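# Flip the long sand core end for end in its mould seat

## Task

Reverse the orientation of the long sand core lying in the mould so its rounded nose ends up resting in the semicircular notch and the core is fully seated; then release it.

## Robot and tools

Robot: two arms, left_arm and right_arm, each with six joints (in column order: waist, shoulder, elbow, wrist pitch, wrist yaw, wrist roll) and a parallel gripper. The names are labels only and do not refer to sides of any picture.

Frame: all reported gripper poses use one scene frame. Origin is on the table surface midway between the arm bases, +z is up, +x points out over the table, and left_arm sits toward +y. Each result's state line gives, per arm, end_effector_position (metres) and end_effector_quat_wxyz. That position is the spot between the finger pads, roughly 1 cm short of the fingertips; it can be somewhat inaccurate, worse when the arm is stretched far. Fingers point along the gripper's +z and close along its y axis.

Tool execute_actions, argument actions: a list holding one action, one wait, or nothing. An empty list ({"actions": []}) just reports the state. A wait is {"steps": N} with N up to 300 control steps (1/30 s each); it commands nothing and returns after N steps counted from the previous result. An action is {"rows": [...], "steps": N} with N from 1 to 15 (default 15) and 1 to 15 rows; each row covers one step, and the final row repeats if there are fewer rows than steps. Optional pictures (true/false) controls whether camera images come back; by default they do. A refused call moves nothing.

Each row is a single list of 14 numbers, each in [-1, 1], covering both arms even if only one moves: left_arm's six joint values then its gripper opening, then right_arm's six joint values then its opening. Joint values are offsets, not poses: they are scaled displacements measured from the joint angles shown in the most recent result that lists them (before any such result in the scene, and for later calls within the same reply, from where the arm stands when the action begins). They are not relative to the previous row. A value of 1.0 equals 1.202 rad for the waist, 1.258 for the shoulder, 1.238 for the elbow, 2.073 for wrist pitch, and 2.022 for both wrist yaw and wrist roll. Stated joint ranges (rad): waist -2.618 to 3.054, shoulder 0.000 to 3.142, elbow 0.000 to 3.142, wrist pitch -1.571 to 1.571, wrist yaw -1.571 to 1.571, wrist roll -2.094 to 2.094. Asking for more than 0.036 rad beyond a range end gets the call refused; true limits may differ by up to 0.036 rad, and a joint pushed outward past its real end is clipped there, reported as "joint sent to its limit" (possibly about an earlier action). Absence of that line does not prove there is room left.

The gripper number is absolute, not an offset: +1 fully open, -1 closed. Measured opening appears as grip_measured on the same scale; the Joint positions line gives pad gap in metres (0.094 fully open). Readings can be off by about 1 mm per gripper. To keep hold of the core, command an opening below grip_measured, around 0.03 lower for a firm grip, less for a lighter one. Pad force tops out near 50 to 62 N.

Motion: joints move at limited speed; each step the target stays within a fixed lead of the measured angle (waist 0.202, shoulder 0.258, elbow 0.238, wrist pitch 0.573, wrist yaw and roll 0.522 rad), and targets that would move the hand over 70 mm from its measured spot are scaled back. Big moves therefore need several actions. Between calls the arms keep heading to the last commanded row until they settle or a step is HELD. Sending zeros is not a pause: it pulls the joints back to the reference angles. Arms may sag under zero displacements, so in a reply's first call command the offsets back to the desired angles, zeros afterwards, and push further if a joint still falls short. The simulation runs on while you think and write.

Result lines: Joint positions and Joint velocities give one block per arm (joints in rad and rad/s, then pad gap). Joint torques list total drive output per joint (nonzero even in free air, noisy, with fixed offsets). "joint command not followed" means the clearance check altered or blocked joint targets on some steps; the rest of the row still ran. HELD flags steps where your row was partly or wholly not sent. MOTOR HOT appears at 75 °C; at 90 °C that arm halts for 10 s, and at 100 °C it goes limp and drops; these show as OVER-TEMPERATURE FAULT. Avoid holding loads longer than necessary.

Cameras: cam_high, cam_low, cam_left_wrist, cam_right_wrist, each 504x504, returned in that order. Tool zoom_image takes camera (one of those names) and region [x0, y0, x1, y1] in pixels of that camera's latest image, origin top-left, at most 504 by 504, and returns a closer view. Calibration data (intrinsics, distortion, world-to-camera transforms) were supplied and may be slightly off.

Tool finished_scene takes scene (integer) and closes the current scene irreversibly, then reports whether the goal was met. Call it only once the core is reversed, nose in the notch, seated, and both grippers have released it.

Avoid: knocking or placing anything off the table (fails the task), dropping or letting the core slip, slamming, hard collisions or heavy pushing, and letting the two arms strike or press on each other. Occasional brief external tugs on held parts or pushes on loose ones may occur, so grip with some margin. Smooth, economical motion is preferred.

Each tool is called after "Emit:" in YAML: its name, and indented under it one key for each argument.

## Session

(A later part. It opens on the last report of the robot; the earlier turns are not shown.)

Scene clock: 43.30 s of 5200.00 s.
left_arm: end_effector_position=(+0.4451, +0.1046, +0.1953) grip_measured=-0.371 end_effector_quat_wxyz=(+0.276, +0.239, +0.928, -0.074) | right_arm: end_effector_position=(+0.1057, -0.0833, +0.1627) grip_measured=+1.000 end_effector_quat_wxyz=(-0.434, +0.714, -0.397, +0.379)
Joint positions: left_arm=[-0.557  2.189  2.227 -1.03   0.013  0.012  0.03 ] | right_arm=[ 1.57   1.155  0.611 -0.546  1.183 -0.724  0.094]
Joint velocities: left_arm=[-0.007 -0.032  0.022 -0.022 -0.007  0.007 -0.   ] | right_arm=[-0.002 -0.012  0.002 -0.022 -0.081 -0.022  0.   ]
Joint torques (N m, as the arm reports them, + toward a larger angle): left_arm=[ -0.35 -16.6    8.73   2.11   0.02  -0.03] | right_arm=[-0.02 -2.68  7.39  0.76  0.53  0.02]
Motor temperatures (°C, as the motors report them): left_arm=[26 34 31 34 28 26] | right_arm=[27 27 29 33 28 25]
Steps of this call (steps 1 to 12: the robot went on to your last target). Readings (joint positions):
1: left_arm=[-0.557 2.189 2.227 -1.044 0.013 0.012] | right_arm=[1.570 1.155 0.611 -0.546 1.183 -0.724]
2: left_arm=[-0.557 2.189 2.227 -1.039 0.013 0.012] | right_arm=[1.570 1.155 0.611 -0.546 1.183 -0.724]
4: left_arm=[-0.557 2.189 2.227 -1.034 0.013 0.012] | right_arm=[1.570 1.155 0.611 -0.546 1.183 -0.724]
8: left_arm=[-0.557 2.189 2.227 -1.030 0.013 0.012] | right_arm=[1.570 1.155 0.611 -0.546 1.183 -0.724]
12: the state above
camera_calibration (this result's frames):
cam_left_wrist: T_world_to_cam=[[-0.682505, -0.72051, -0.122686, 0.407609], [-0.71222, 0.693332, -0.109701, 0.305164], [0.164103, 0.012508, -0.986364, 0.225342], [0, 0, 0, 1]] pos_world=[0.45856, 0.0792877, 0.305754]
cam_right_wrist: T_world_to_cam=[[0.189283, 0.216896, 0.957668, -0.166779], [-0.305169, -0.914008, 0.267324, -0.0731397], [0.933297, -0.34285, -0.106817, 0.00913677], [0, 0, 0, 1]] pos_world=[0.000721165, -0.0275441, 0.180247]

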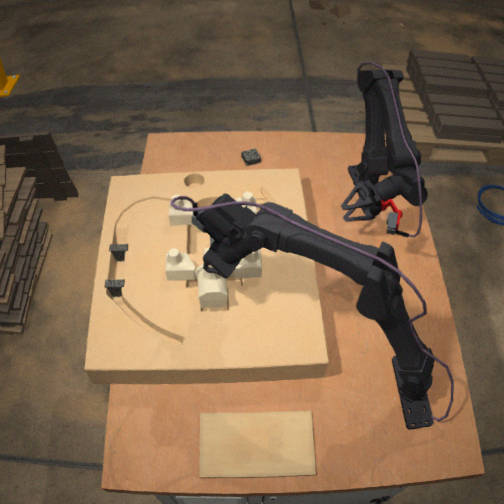

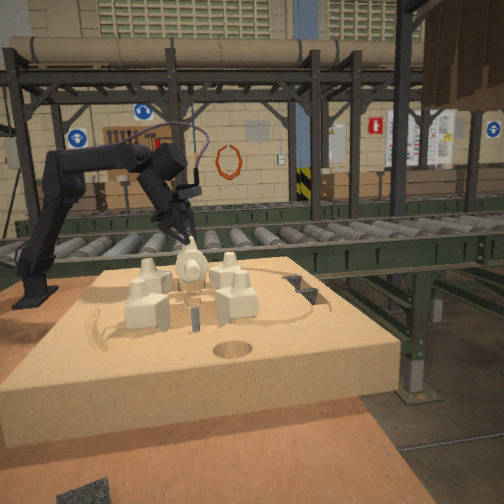

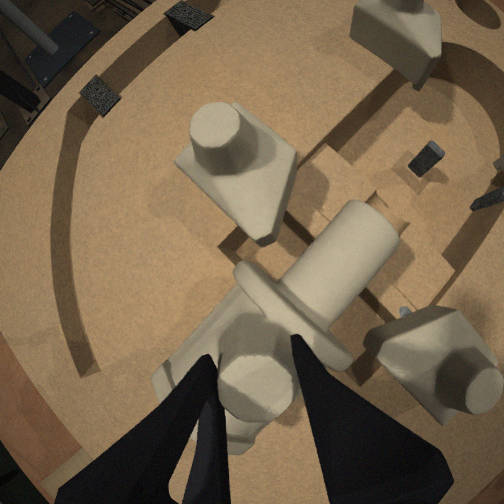

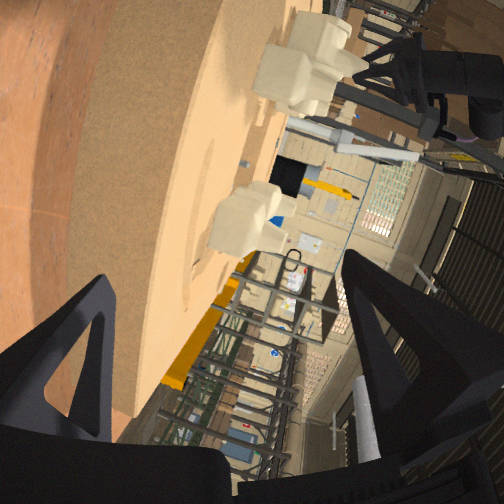

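Slightly too +x; descend with a little pitch-down.

Emit:
execute_actions:
  actions:
    - {"rows":[[0,-0.05,0.01,0.052,0,0,-0.42,0,0,0,0,0,0,1],[0,-0.05,0,0.054,0,0,-0.42,0,0,0,0,0,0,1],[0,-0.05,-0.01,0.058,0,0,-0.42,0,0,0,0,0,0,1],[0,-0.05,-0.02,0.064,0,0,-0.42,0,0,0,0,0,0,1],[0,-0.05,-0.03,0.07,0,0,-0.42,0,0,0,0,0,0,1],[0,-0.05,-0.04,0.074,0,0,-0.42,0,0,0,0,0,0,1],[0,-0.05,-0.05,0.08,0,0,-0.42,0,0,0,0,0,0,1]]}

Emit:
zoom_image:
  camera: "cam_high"
  region: [160, 230, 270, 340]

Emit:
zoom_image:
  camera: "cam_low"
  region: [140, 210, 250, 320]

Scene clock: 45.43 s of 5200.00 s.
left_arm: end_effector_position=(+0.4428, +0.1053, +0.1760) grip_measured=-0.371 end_effector_quat_wxyz=(+0.266, +0.240, +0.931, -0.073) | right_arm: end_effector_position=(+0.1054, -0.0831, +0.1622) grip_measured=+1.000 end_effector_quat_wxyz=(-0.433, +0.716, -0.396, +0.379)
Joint positions: left_arm=[-0.557  2.177  2.141 -0.976  0.016  0.012  0.03 ] | right_arm=[ 1.57   1.155  0.611 -0.546  1.18  -0.728  0.094]
Joint velocities: left_arm=[-0.012 -0.012 -0.017 -0.022  0.081 -0.037 -0.   ] | right_arm=[-0.012 -0.012 -0.002 -0.037  0.081 -0.051  0.   ]
Joint torques (N m, as the arm reports them, + toward a larger angle): left_arm=[ -0.02 -15.55   8.49   2.13  -0.01  -0.03] | right_arm=[-0.02 -2.69  7.41  0.77  0.53  0.02]
Motor temperatures (°C, as the motors report them): left_arm=[26 34 31 35 28 26] | right_arm=[27 27 29 33 28 25]
Steps of this call (steps 1 to 30: the robot went on to your last target; steps 31 to 49: nothing new was sent; steps 50 to 64: all 15 steps of this action). Readings (joint positions):
50: left_arm=[-0.557 2.189 2.227 -1.030 0.013 0.012] | right_arm=[1.570 1.155 0.611 -0.546 1.183 -0.725]
51: left_arm=[-0.557 2.189 2.224 -1.027 0.013 0.012] | right_arm=[1.570 1.155 0.611 -0.546 1.182 -0.725]
53: left_arm=[-0.557 2.188 2.210 -1.016 0.013 0.012] | right_arm=[1.570 1.155 0.611 -0.546 1.181 -0.726]
57: left_arm=[-0.557 2.177 2.171 -0.984 0.016 0.012] | right_arm=[1.570 1.155 0.611 -0.546 1.180 -0.727]
64: the state above
camera_calibration (this result's frames):
cam_left_wrist: T_world_to_cam=[[-0.686031, -0.718487, -0.114621, 0.404019], [-0.713052, 0.695261, -0.0903827, 0.29769], [0.144631, 0.0197257, -0.989289, 0.215081], [0, 0, 0, 1]] pos_world=[0.458331, 0.0790678, 0.285993]
cam_right_wrist: T_world_to_cam=[[0.190227, 0.220703, 0.956611, -0.16596], [-0.302399, -0.913854, 0.270972, -0.0737847], [0.934007, -0.340824, -0.107099, 0.00952081], [0, 0, 0, 1]] pos_world=[0.000365192, -0.0275555, 0.179773]

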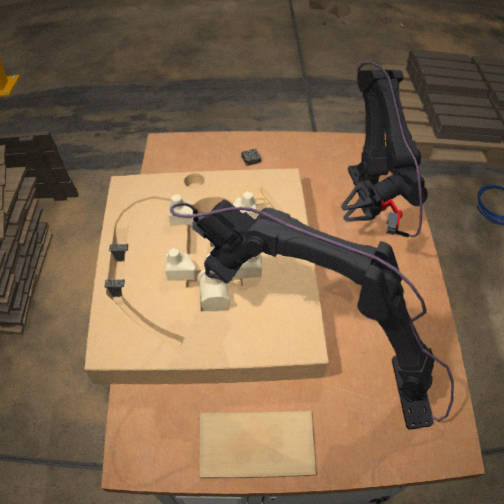

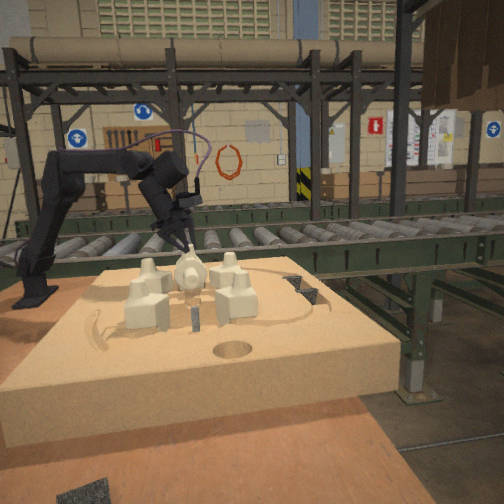

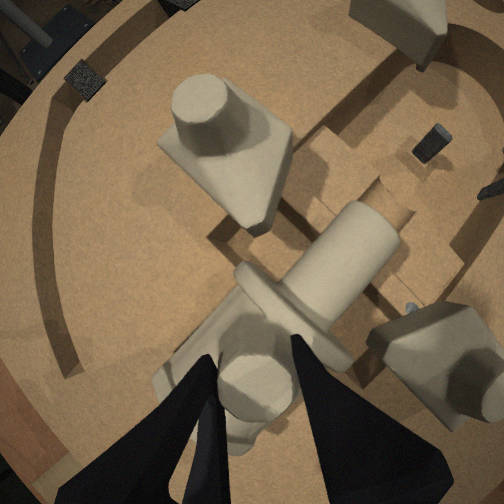

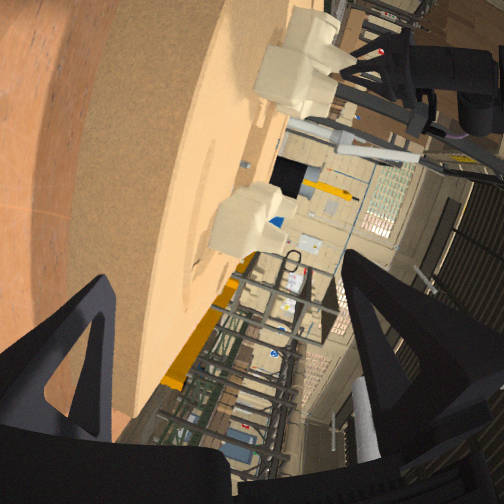

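Region (160, 230, 270, 340) of cam_high's 504x504 image, scaled by 4.582, with more detail than that image has.

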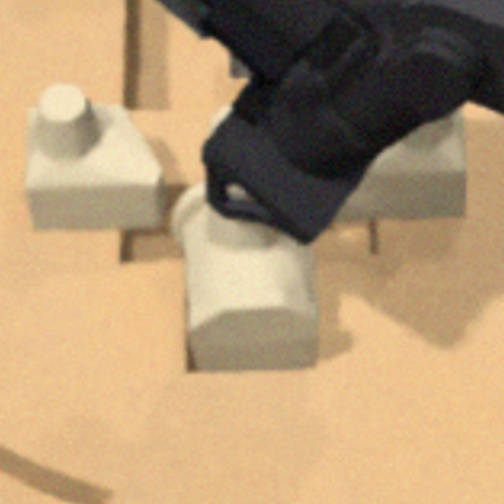

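Region (140, 210, 250, 320) of cam_low's 504x504 image, scaled by 4.582, with more detail than that image has.

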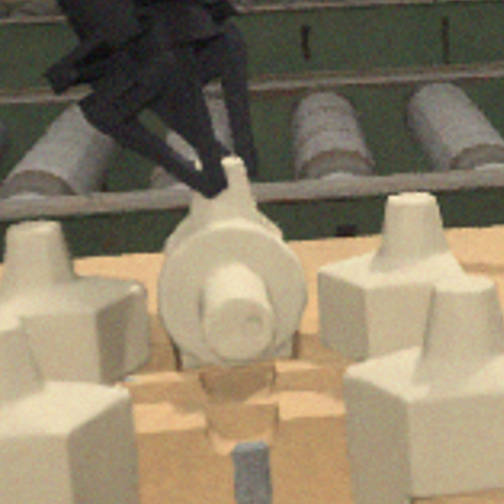

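Emit:
execute_actions:
  actions:
    - {"rows":[[0,-0.04,0.01,0.062,0,0,-0.42,0,0,0,0,0,0,1],[0,-0.04,0,0.068,0,0,-0.42,0,0,0,0,0,0,1],[0,-0.04,-0.01,0.074,0,0,-0.42,0,0,0,0,0,0,1],[0,-0.04,-0.02,0.08,0,0,-0.42,0,0,0,0,0,0,1],[0,-0.04,-0.03,0.086,0,0,-0.42,0,0,0,0,0,0,1],[0,-0.04,-0.04,0.092,0,0,-0.42,0,0,0,0,0,0,1],[0,-0.04,-0.05,0.098,0,0,-0.42,0,0,0,0,0,0,1],[0,-0.04,-0.06,0.103,0,0,-0.42,0,0,0,0,0,0,1],[0,-0.04,-0.07,0.108,0,0,-0.42,0,0,0,0,0,0,1],[0,-0.04,-0.08,0.113,0,0,-0.42,0,0,0,0,0,0,1]]}
  pictures: false

Emit:
execute_actions:
  actions:
    - {"rows":[[0,-0.025,-0.005,0.035,0,0,-0.42,0,0,0,0,0,0,1]]}

Emit:
zoom_image:
  camera: "cam_low"
  region: [140, 210, 250, 320]

Scene clock: 47.77 s of 5200.00 s.
left_arm: end_effector_position=(+0.4442, +0.1038, +0.1496) grip_measured=-0.371 end_effector_quat_wxyz=(+0.263, +0.244, +0.931, -0.074) | right_arm: end_effector_position=(+0.1052, -0.0829, +0.1618) grip_measured=+1.000 end_effector_quat_wxyz=(-0.432, +0.717, -0.394, +0.378)
Joint positions: left_arm=[-0.556  2.175  2.035 -0.879  0.022  0.02   0.03 ] | right_arm=[ 1.57   1.155  0.611 -0.546  1.177 -0.731  0.094]
Joint velocities: left_arm=[-0.007 -0.017 -0.012 -0.051  0.022  0.022 -0.001] | right_arm=[ 0.002 -0.007  0.002  0.037  0.007  0.037  0.   ]
Joint torques (N m, as the arm reports them, + toward a larger angle): left_arm=[ -0.04 -15.4    7.14   2.27  -0.05  -0.1 ] | right_arm=[-0.03 -2.68  7.4   0.76  0.53  0.02]
Motor temperatures (°C, as the motors report them): left_arm=[26 35 31 35 28 26] | right_arm=[27 27 29 33 28 25]
Steps of this call (steps 1 to 15: the robot went on to your last target; steps 16 to 55: nothing new was sent; steps 56 to 70: all 15 steps of this action). Readings (joint positions):
56: left_arm=[-0.557 2.177 2.141 -0.967 0.016 0.012] | right_arm=[1.570 1.155 0.611 -0.546 1.180 -0.729]
57: left_arm=[-0.557 2.177 2.138 -0.963 0.016 0.012] | right_arm=[1.570 1.155 0.611 -0.546 1.179 -0.729]
59: left_arm=[-0.557 2.177 2.125 -0.945 0.017 0.012] | right_arm=[1.570 1.155 0.611 -0.546 1.178 -0.730]
63: left_arm=[-0.557 2.177 2.073 -0.908 0.020 0.012] | right_arm=[1.570 1.155 0.611 -0.546 1.177 -0.731]
70: the state above

Scene clock: 48.27 s of 5200.00 s.
left_arm: end_effector_position=(+0.4436, +0.1040, +0.1485) grip_measured=-0.371 end_effector_quat_wxyz=(+0.261, +0.245, +0.931, -0.073) | right_arm: end_effector_position=(+0.1049, -0.0827, +0.1614) grip_measured=+1.000 end_effector_quat_wxyz=(-0.431, +0.719, -0.393, +0.378)
Joint positions: left_arm=[-0.556  2.175  2.032 -0.88   0.023  0.022  0.03 ] | right_arm=[ 1.57   1.155  0.611 -0.546  1.174 -0.735  0.094]
Joint velocities: left_arm=[-0.012 -0.002  0.002  0.051 -0.007 -0.081 -0.001] | right_arm=[-0.017  0.022  0.002 -0.051 -0.022 -0.007  0.   ]
Joint torques (N m, as the arm reports them, + toward a larger angle): left_arm=[ -0.02 -14.25   6.1    1.79   0.01  -0.06] | right_arm=[-0.02 -2.67  7.4   0.76  0.53  0.01]
Motor temperatures (°C, as the motors report them): left_arm=[26 35 31 35 28 26] | right_arm=[27 27 29 33 28 25]
Steps of this call (steps 1 to 15: all 15 steps of this action). Readings (joint positions):
1: left_arm=[-0.556 2.175 2.033 -0.880 0.022 0.021] | right_arm=[1.570 1.155 0.611 -0.546 1.177 -0.732]
2: left_arm=[-0.556 2.175 2.032 -0.880 0.023 0.021] | right_arm=[1.570 1.155 0.611 -0.546 1.176 -0.732]
4: left_arm=[-0.556 2.175 2.032 -0.880 0.023 0.022] | right_arm=[1.570 1.155 0.611 -0.546 1.175 -0.733]
8: left_arm=[-0.556 2.175 2.032 -0.880 0.023 0.022] | right_arm=[1.570 1.155 0.611 -0.546 1.174 -0.734]
15: the state above
camera_calibration (this result's frames):
cam_left_wrist: T_world_to_cam=[[-0.694754, -0.710575, -0.111358, 0.403065], [-0.706315, 0.703263, -0.0808731, 0.291398], [0.13578, 0.0224667, -0.990484, 0.191558], [0, 0, 0, 1]] pos_world=[0.45984, 0.0771745, 0.258185]
cam_right_wrist: T_world_to_cam=[[0.192063, 0.228306, 0.954457, -0.164319], [-0.296823, -0.913499, 0.278238, -0.0750593], [0.935419, -0.336744, -0.107683, 0.0102966], [0, 0, 0, 1]] pos_world=[-0.000351293, -0.0275841, 0.178829]

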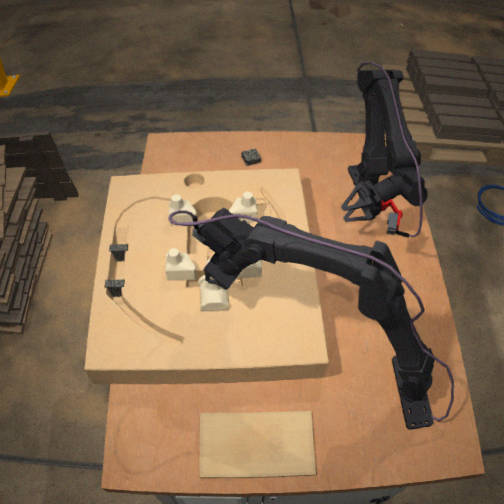

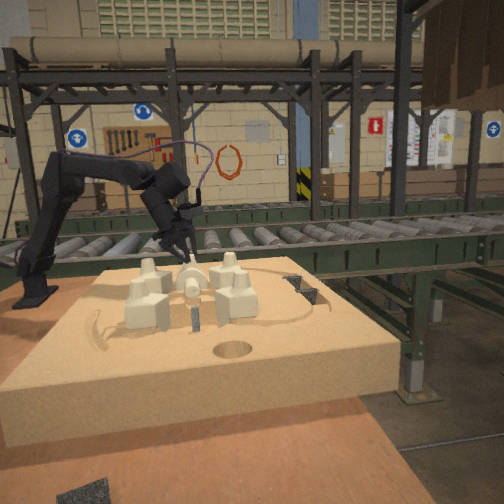

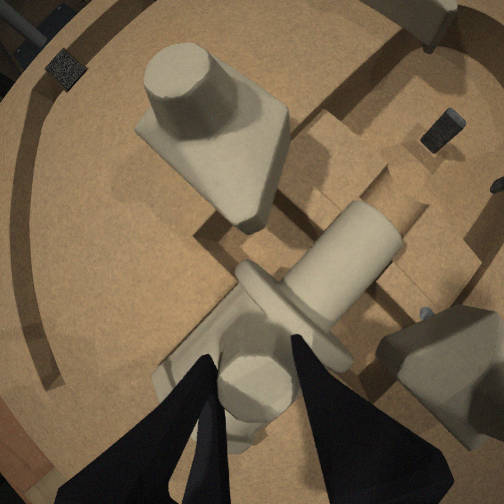

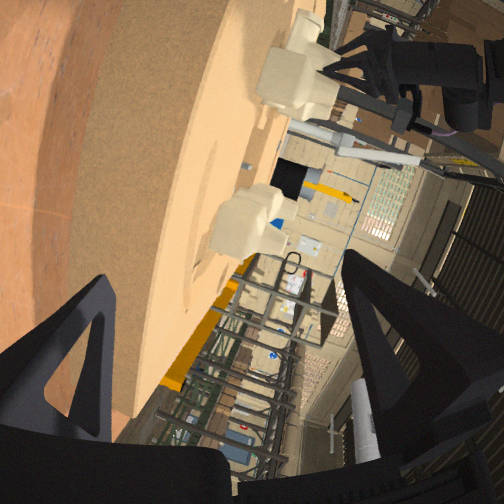

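Region (140, 210, 250, 320) of cam_low's 504x504 image, scaled by 4.582, with more detail than that image has.

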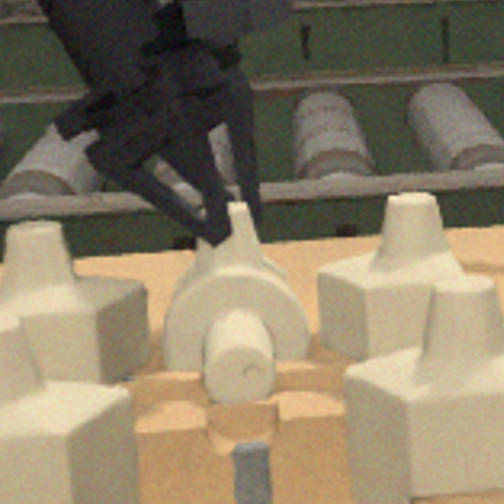

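Emit:
execute_actions:
  actions:
    - {"rows":[[0,-0.02,0,0.01,0,0,0.4,0,0,0,0,0,0,1],[0,-0.02,0,0.01,0,0,0.4,0,0,0,0,0,0,1],[0,-0.02,0,0.01,0,0,0.4,0,0,0,0,0,0,1],[0,-0.02,0,0.01,0,0,0.4,0,0,0,0,0,0,1],[0,-0.02,0,0.01,0,0,0.4,0,0,0,0,0,0,1],[0,-0.02,0,0.01,0,0,0.4,0,0,0,0,0,0,1],[0,-0.16,0,0,0,0,0.4,0,0,0,0,0,0,1]]}

Emit:
zoom_image:
  camera: "cam_low"
  region: [140,210,250,320]

Scene clock: 51.03 s of 5200.00 s.
left_arm: end_effector_position=(+0.4273, +0.1126, +0.2390) grip_measured=+0.398 end_effector_quat_wxyz=(+0.336, +0.240, +0.906, -0.091) | right_arm: end_effector_position=(+0.1047, -0.0825, +0.1609) grip_measured=+1.000 end_effector_quat_wxyz=(-0.430, +0.720, -0.392, +0.378)
Joint positions: left_arm=[-0.556  1.987  2.017 -0.89   0.023  0.022  0.066] | right_arm=[ 1.57   1.155  0.611 -0.546  1.171 -0.738  0.094]
Joint velocities: left_arm=[ 0.002 -0.53   0.007  0.095 -0.022 -0.022 -0.002] | right_arm=[ 0.002 -0.002 -0.007  0.037  0.095  0.051  0.   ]
Joint torques (N m, as the arm reports them, + toward a larger angle): left_arm=[ 0.07 -8.99  7.68  1.34  0.01 -0.03] | right_arm=[-0.02 -2.69  7.41  0.77  0.54  0.02]
Motor temperatures (°C, as the motors report them): left_arm=[26 35 31 35 28 26] | right_arm=[27 27 29 33 28 25]
Steps of this call (steps 1 to 15: the robot went on to your last target; steps 16 to 68: nothing new was sent; steps 69 to 83: all 15 steps of this action). Readings (joint positions):
69: left_arm=[-0.556 2.175 2.032 -0.880 0.023 0.022] | right_arm=[1.570 1.155 0.611 -0.546 1.173 -0.735]
70: left_arm=[-0.556 2.175 2.032 -0.879 0.023 0.022] | right_arm=[1.570 1.155 0.611 -0.546 1.173 -0.736]
72: left_arm=[-0.556 2.175 2.032 -0.879 0.023 0.022] | right_arm=[1.570 1.155 0.611 -0.546 1.172 -0.737]
76: left_arm=[-0.556 2.153 2.022 -0.884 0.023 0.022] | right_arm=[1.570 1.155 0.611 -0.546 1.171 -0.738]
83: the state above
camera_calibration (this result's frames):
cam_left_wrist: T_world_to_cam=[[-0.675556, -0.720742, -0.155417, 0.411445], [-0.683652, 0.69126, -0.234051, 0.309464], [0.276124, -0.0518633, -0.959722, 0.224315], [0, 0, 0, 1]] pos_world=[0.427582, 0.0942593, 0.351656]
cam_right_wrist: T_world_to_cam=[[0.192955, 0.232102, 0.953361, -0.163497], [-0.294017, -0.913297, 0.281855, -0.0756888], [0.936121, -0.334689, -0.107984, 0.0106883], [0, 0, 0, 1]] pos_world=[-0.000711783, -0.0276012, 0.178359]

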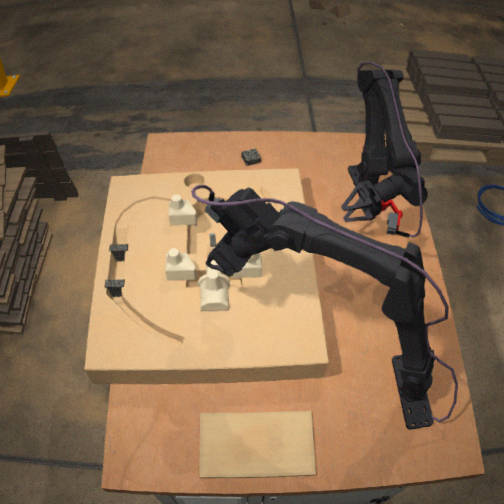

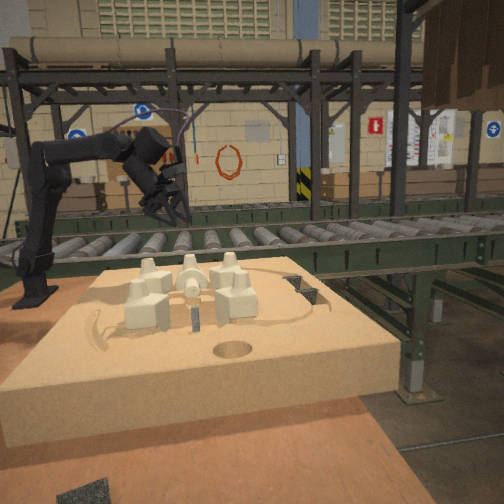

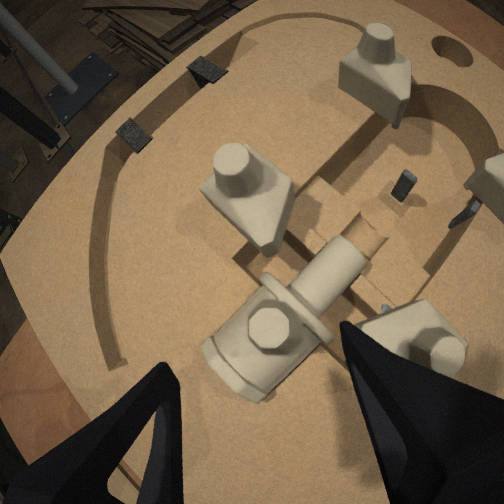

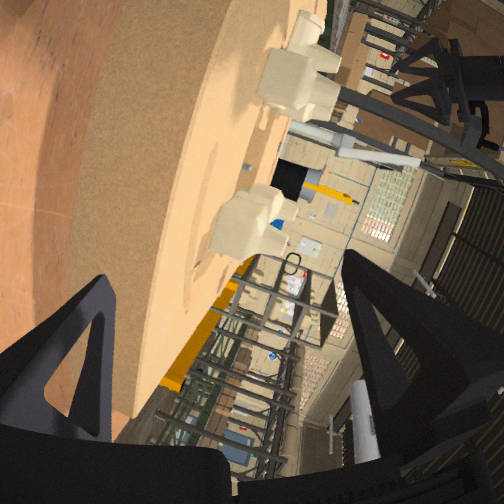

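Region (140, 210, 250, 320) of cam_low's 504x504 image, scaled by 4.582, with more detail than that image has.

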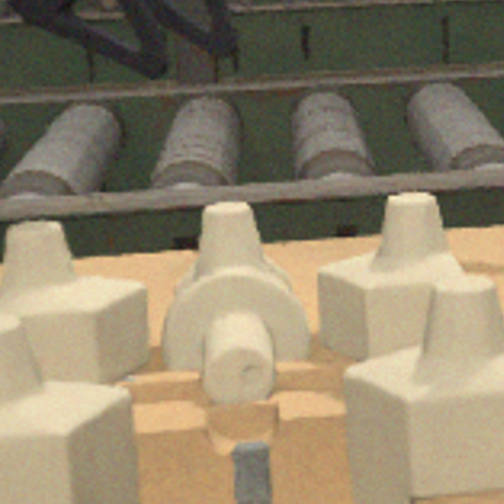

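Emit:
finished_scene:
  scene: 2

The scene is finished: the task was done.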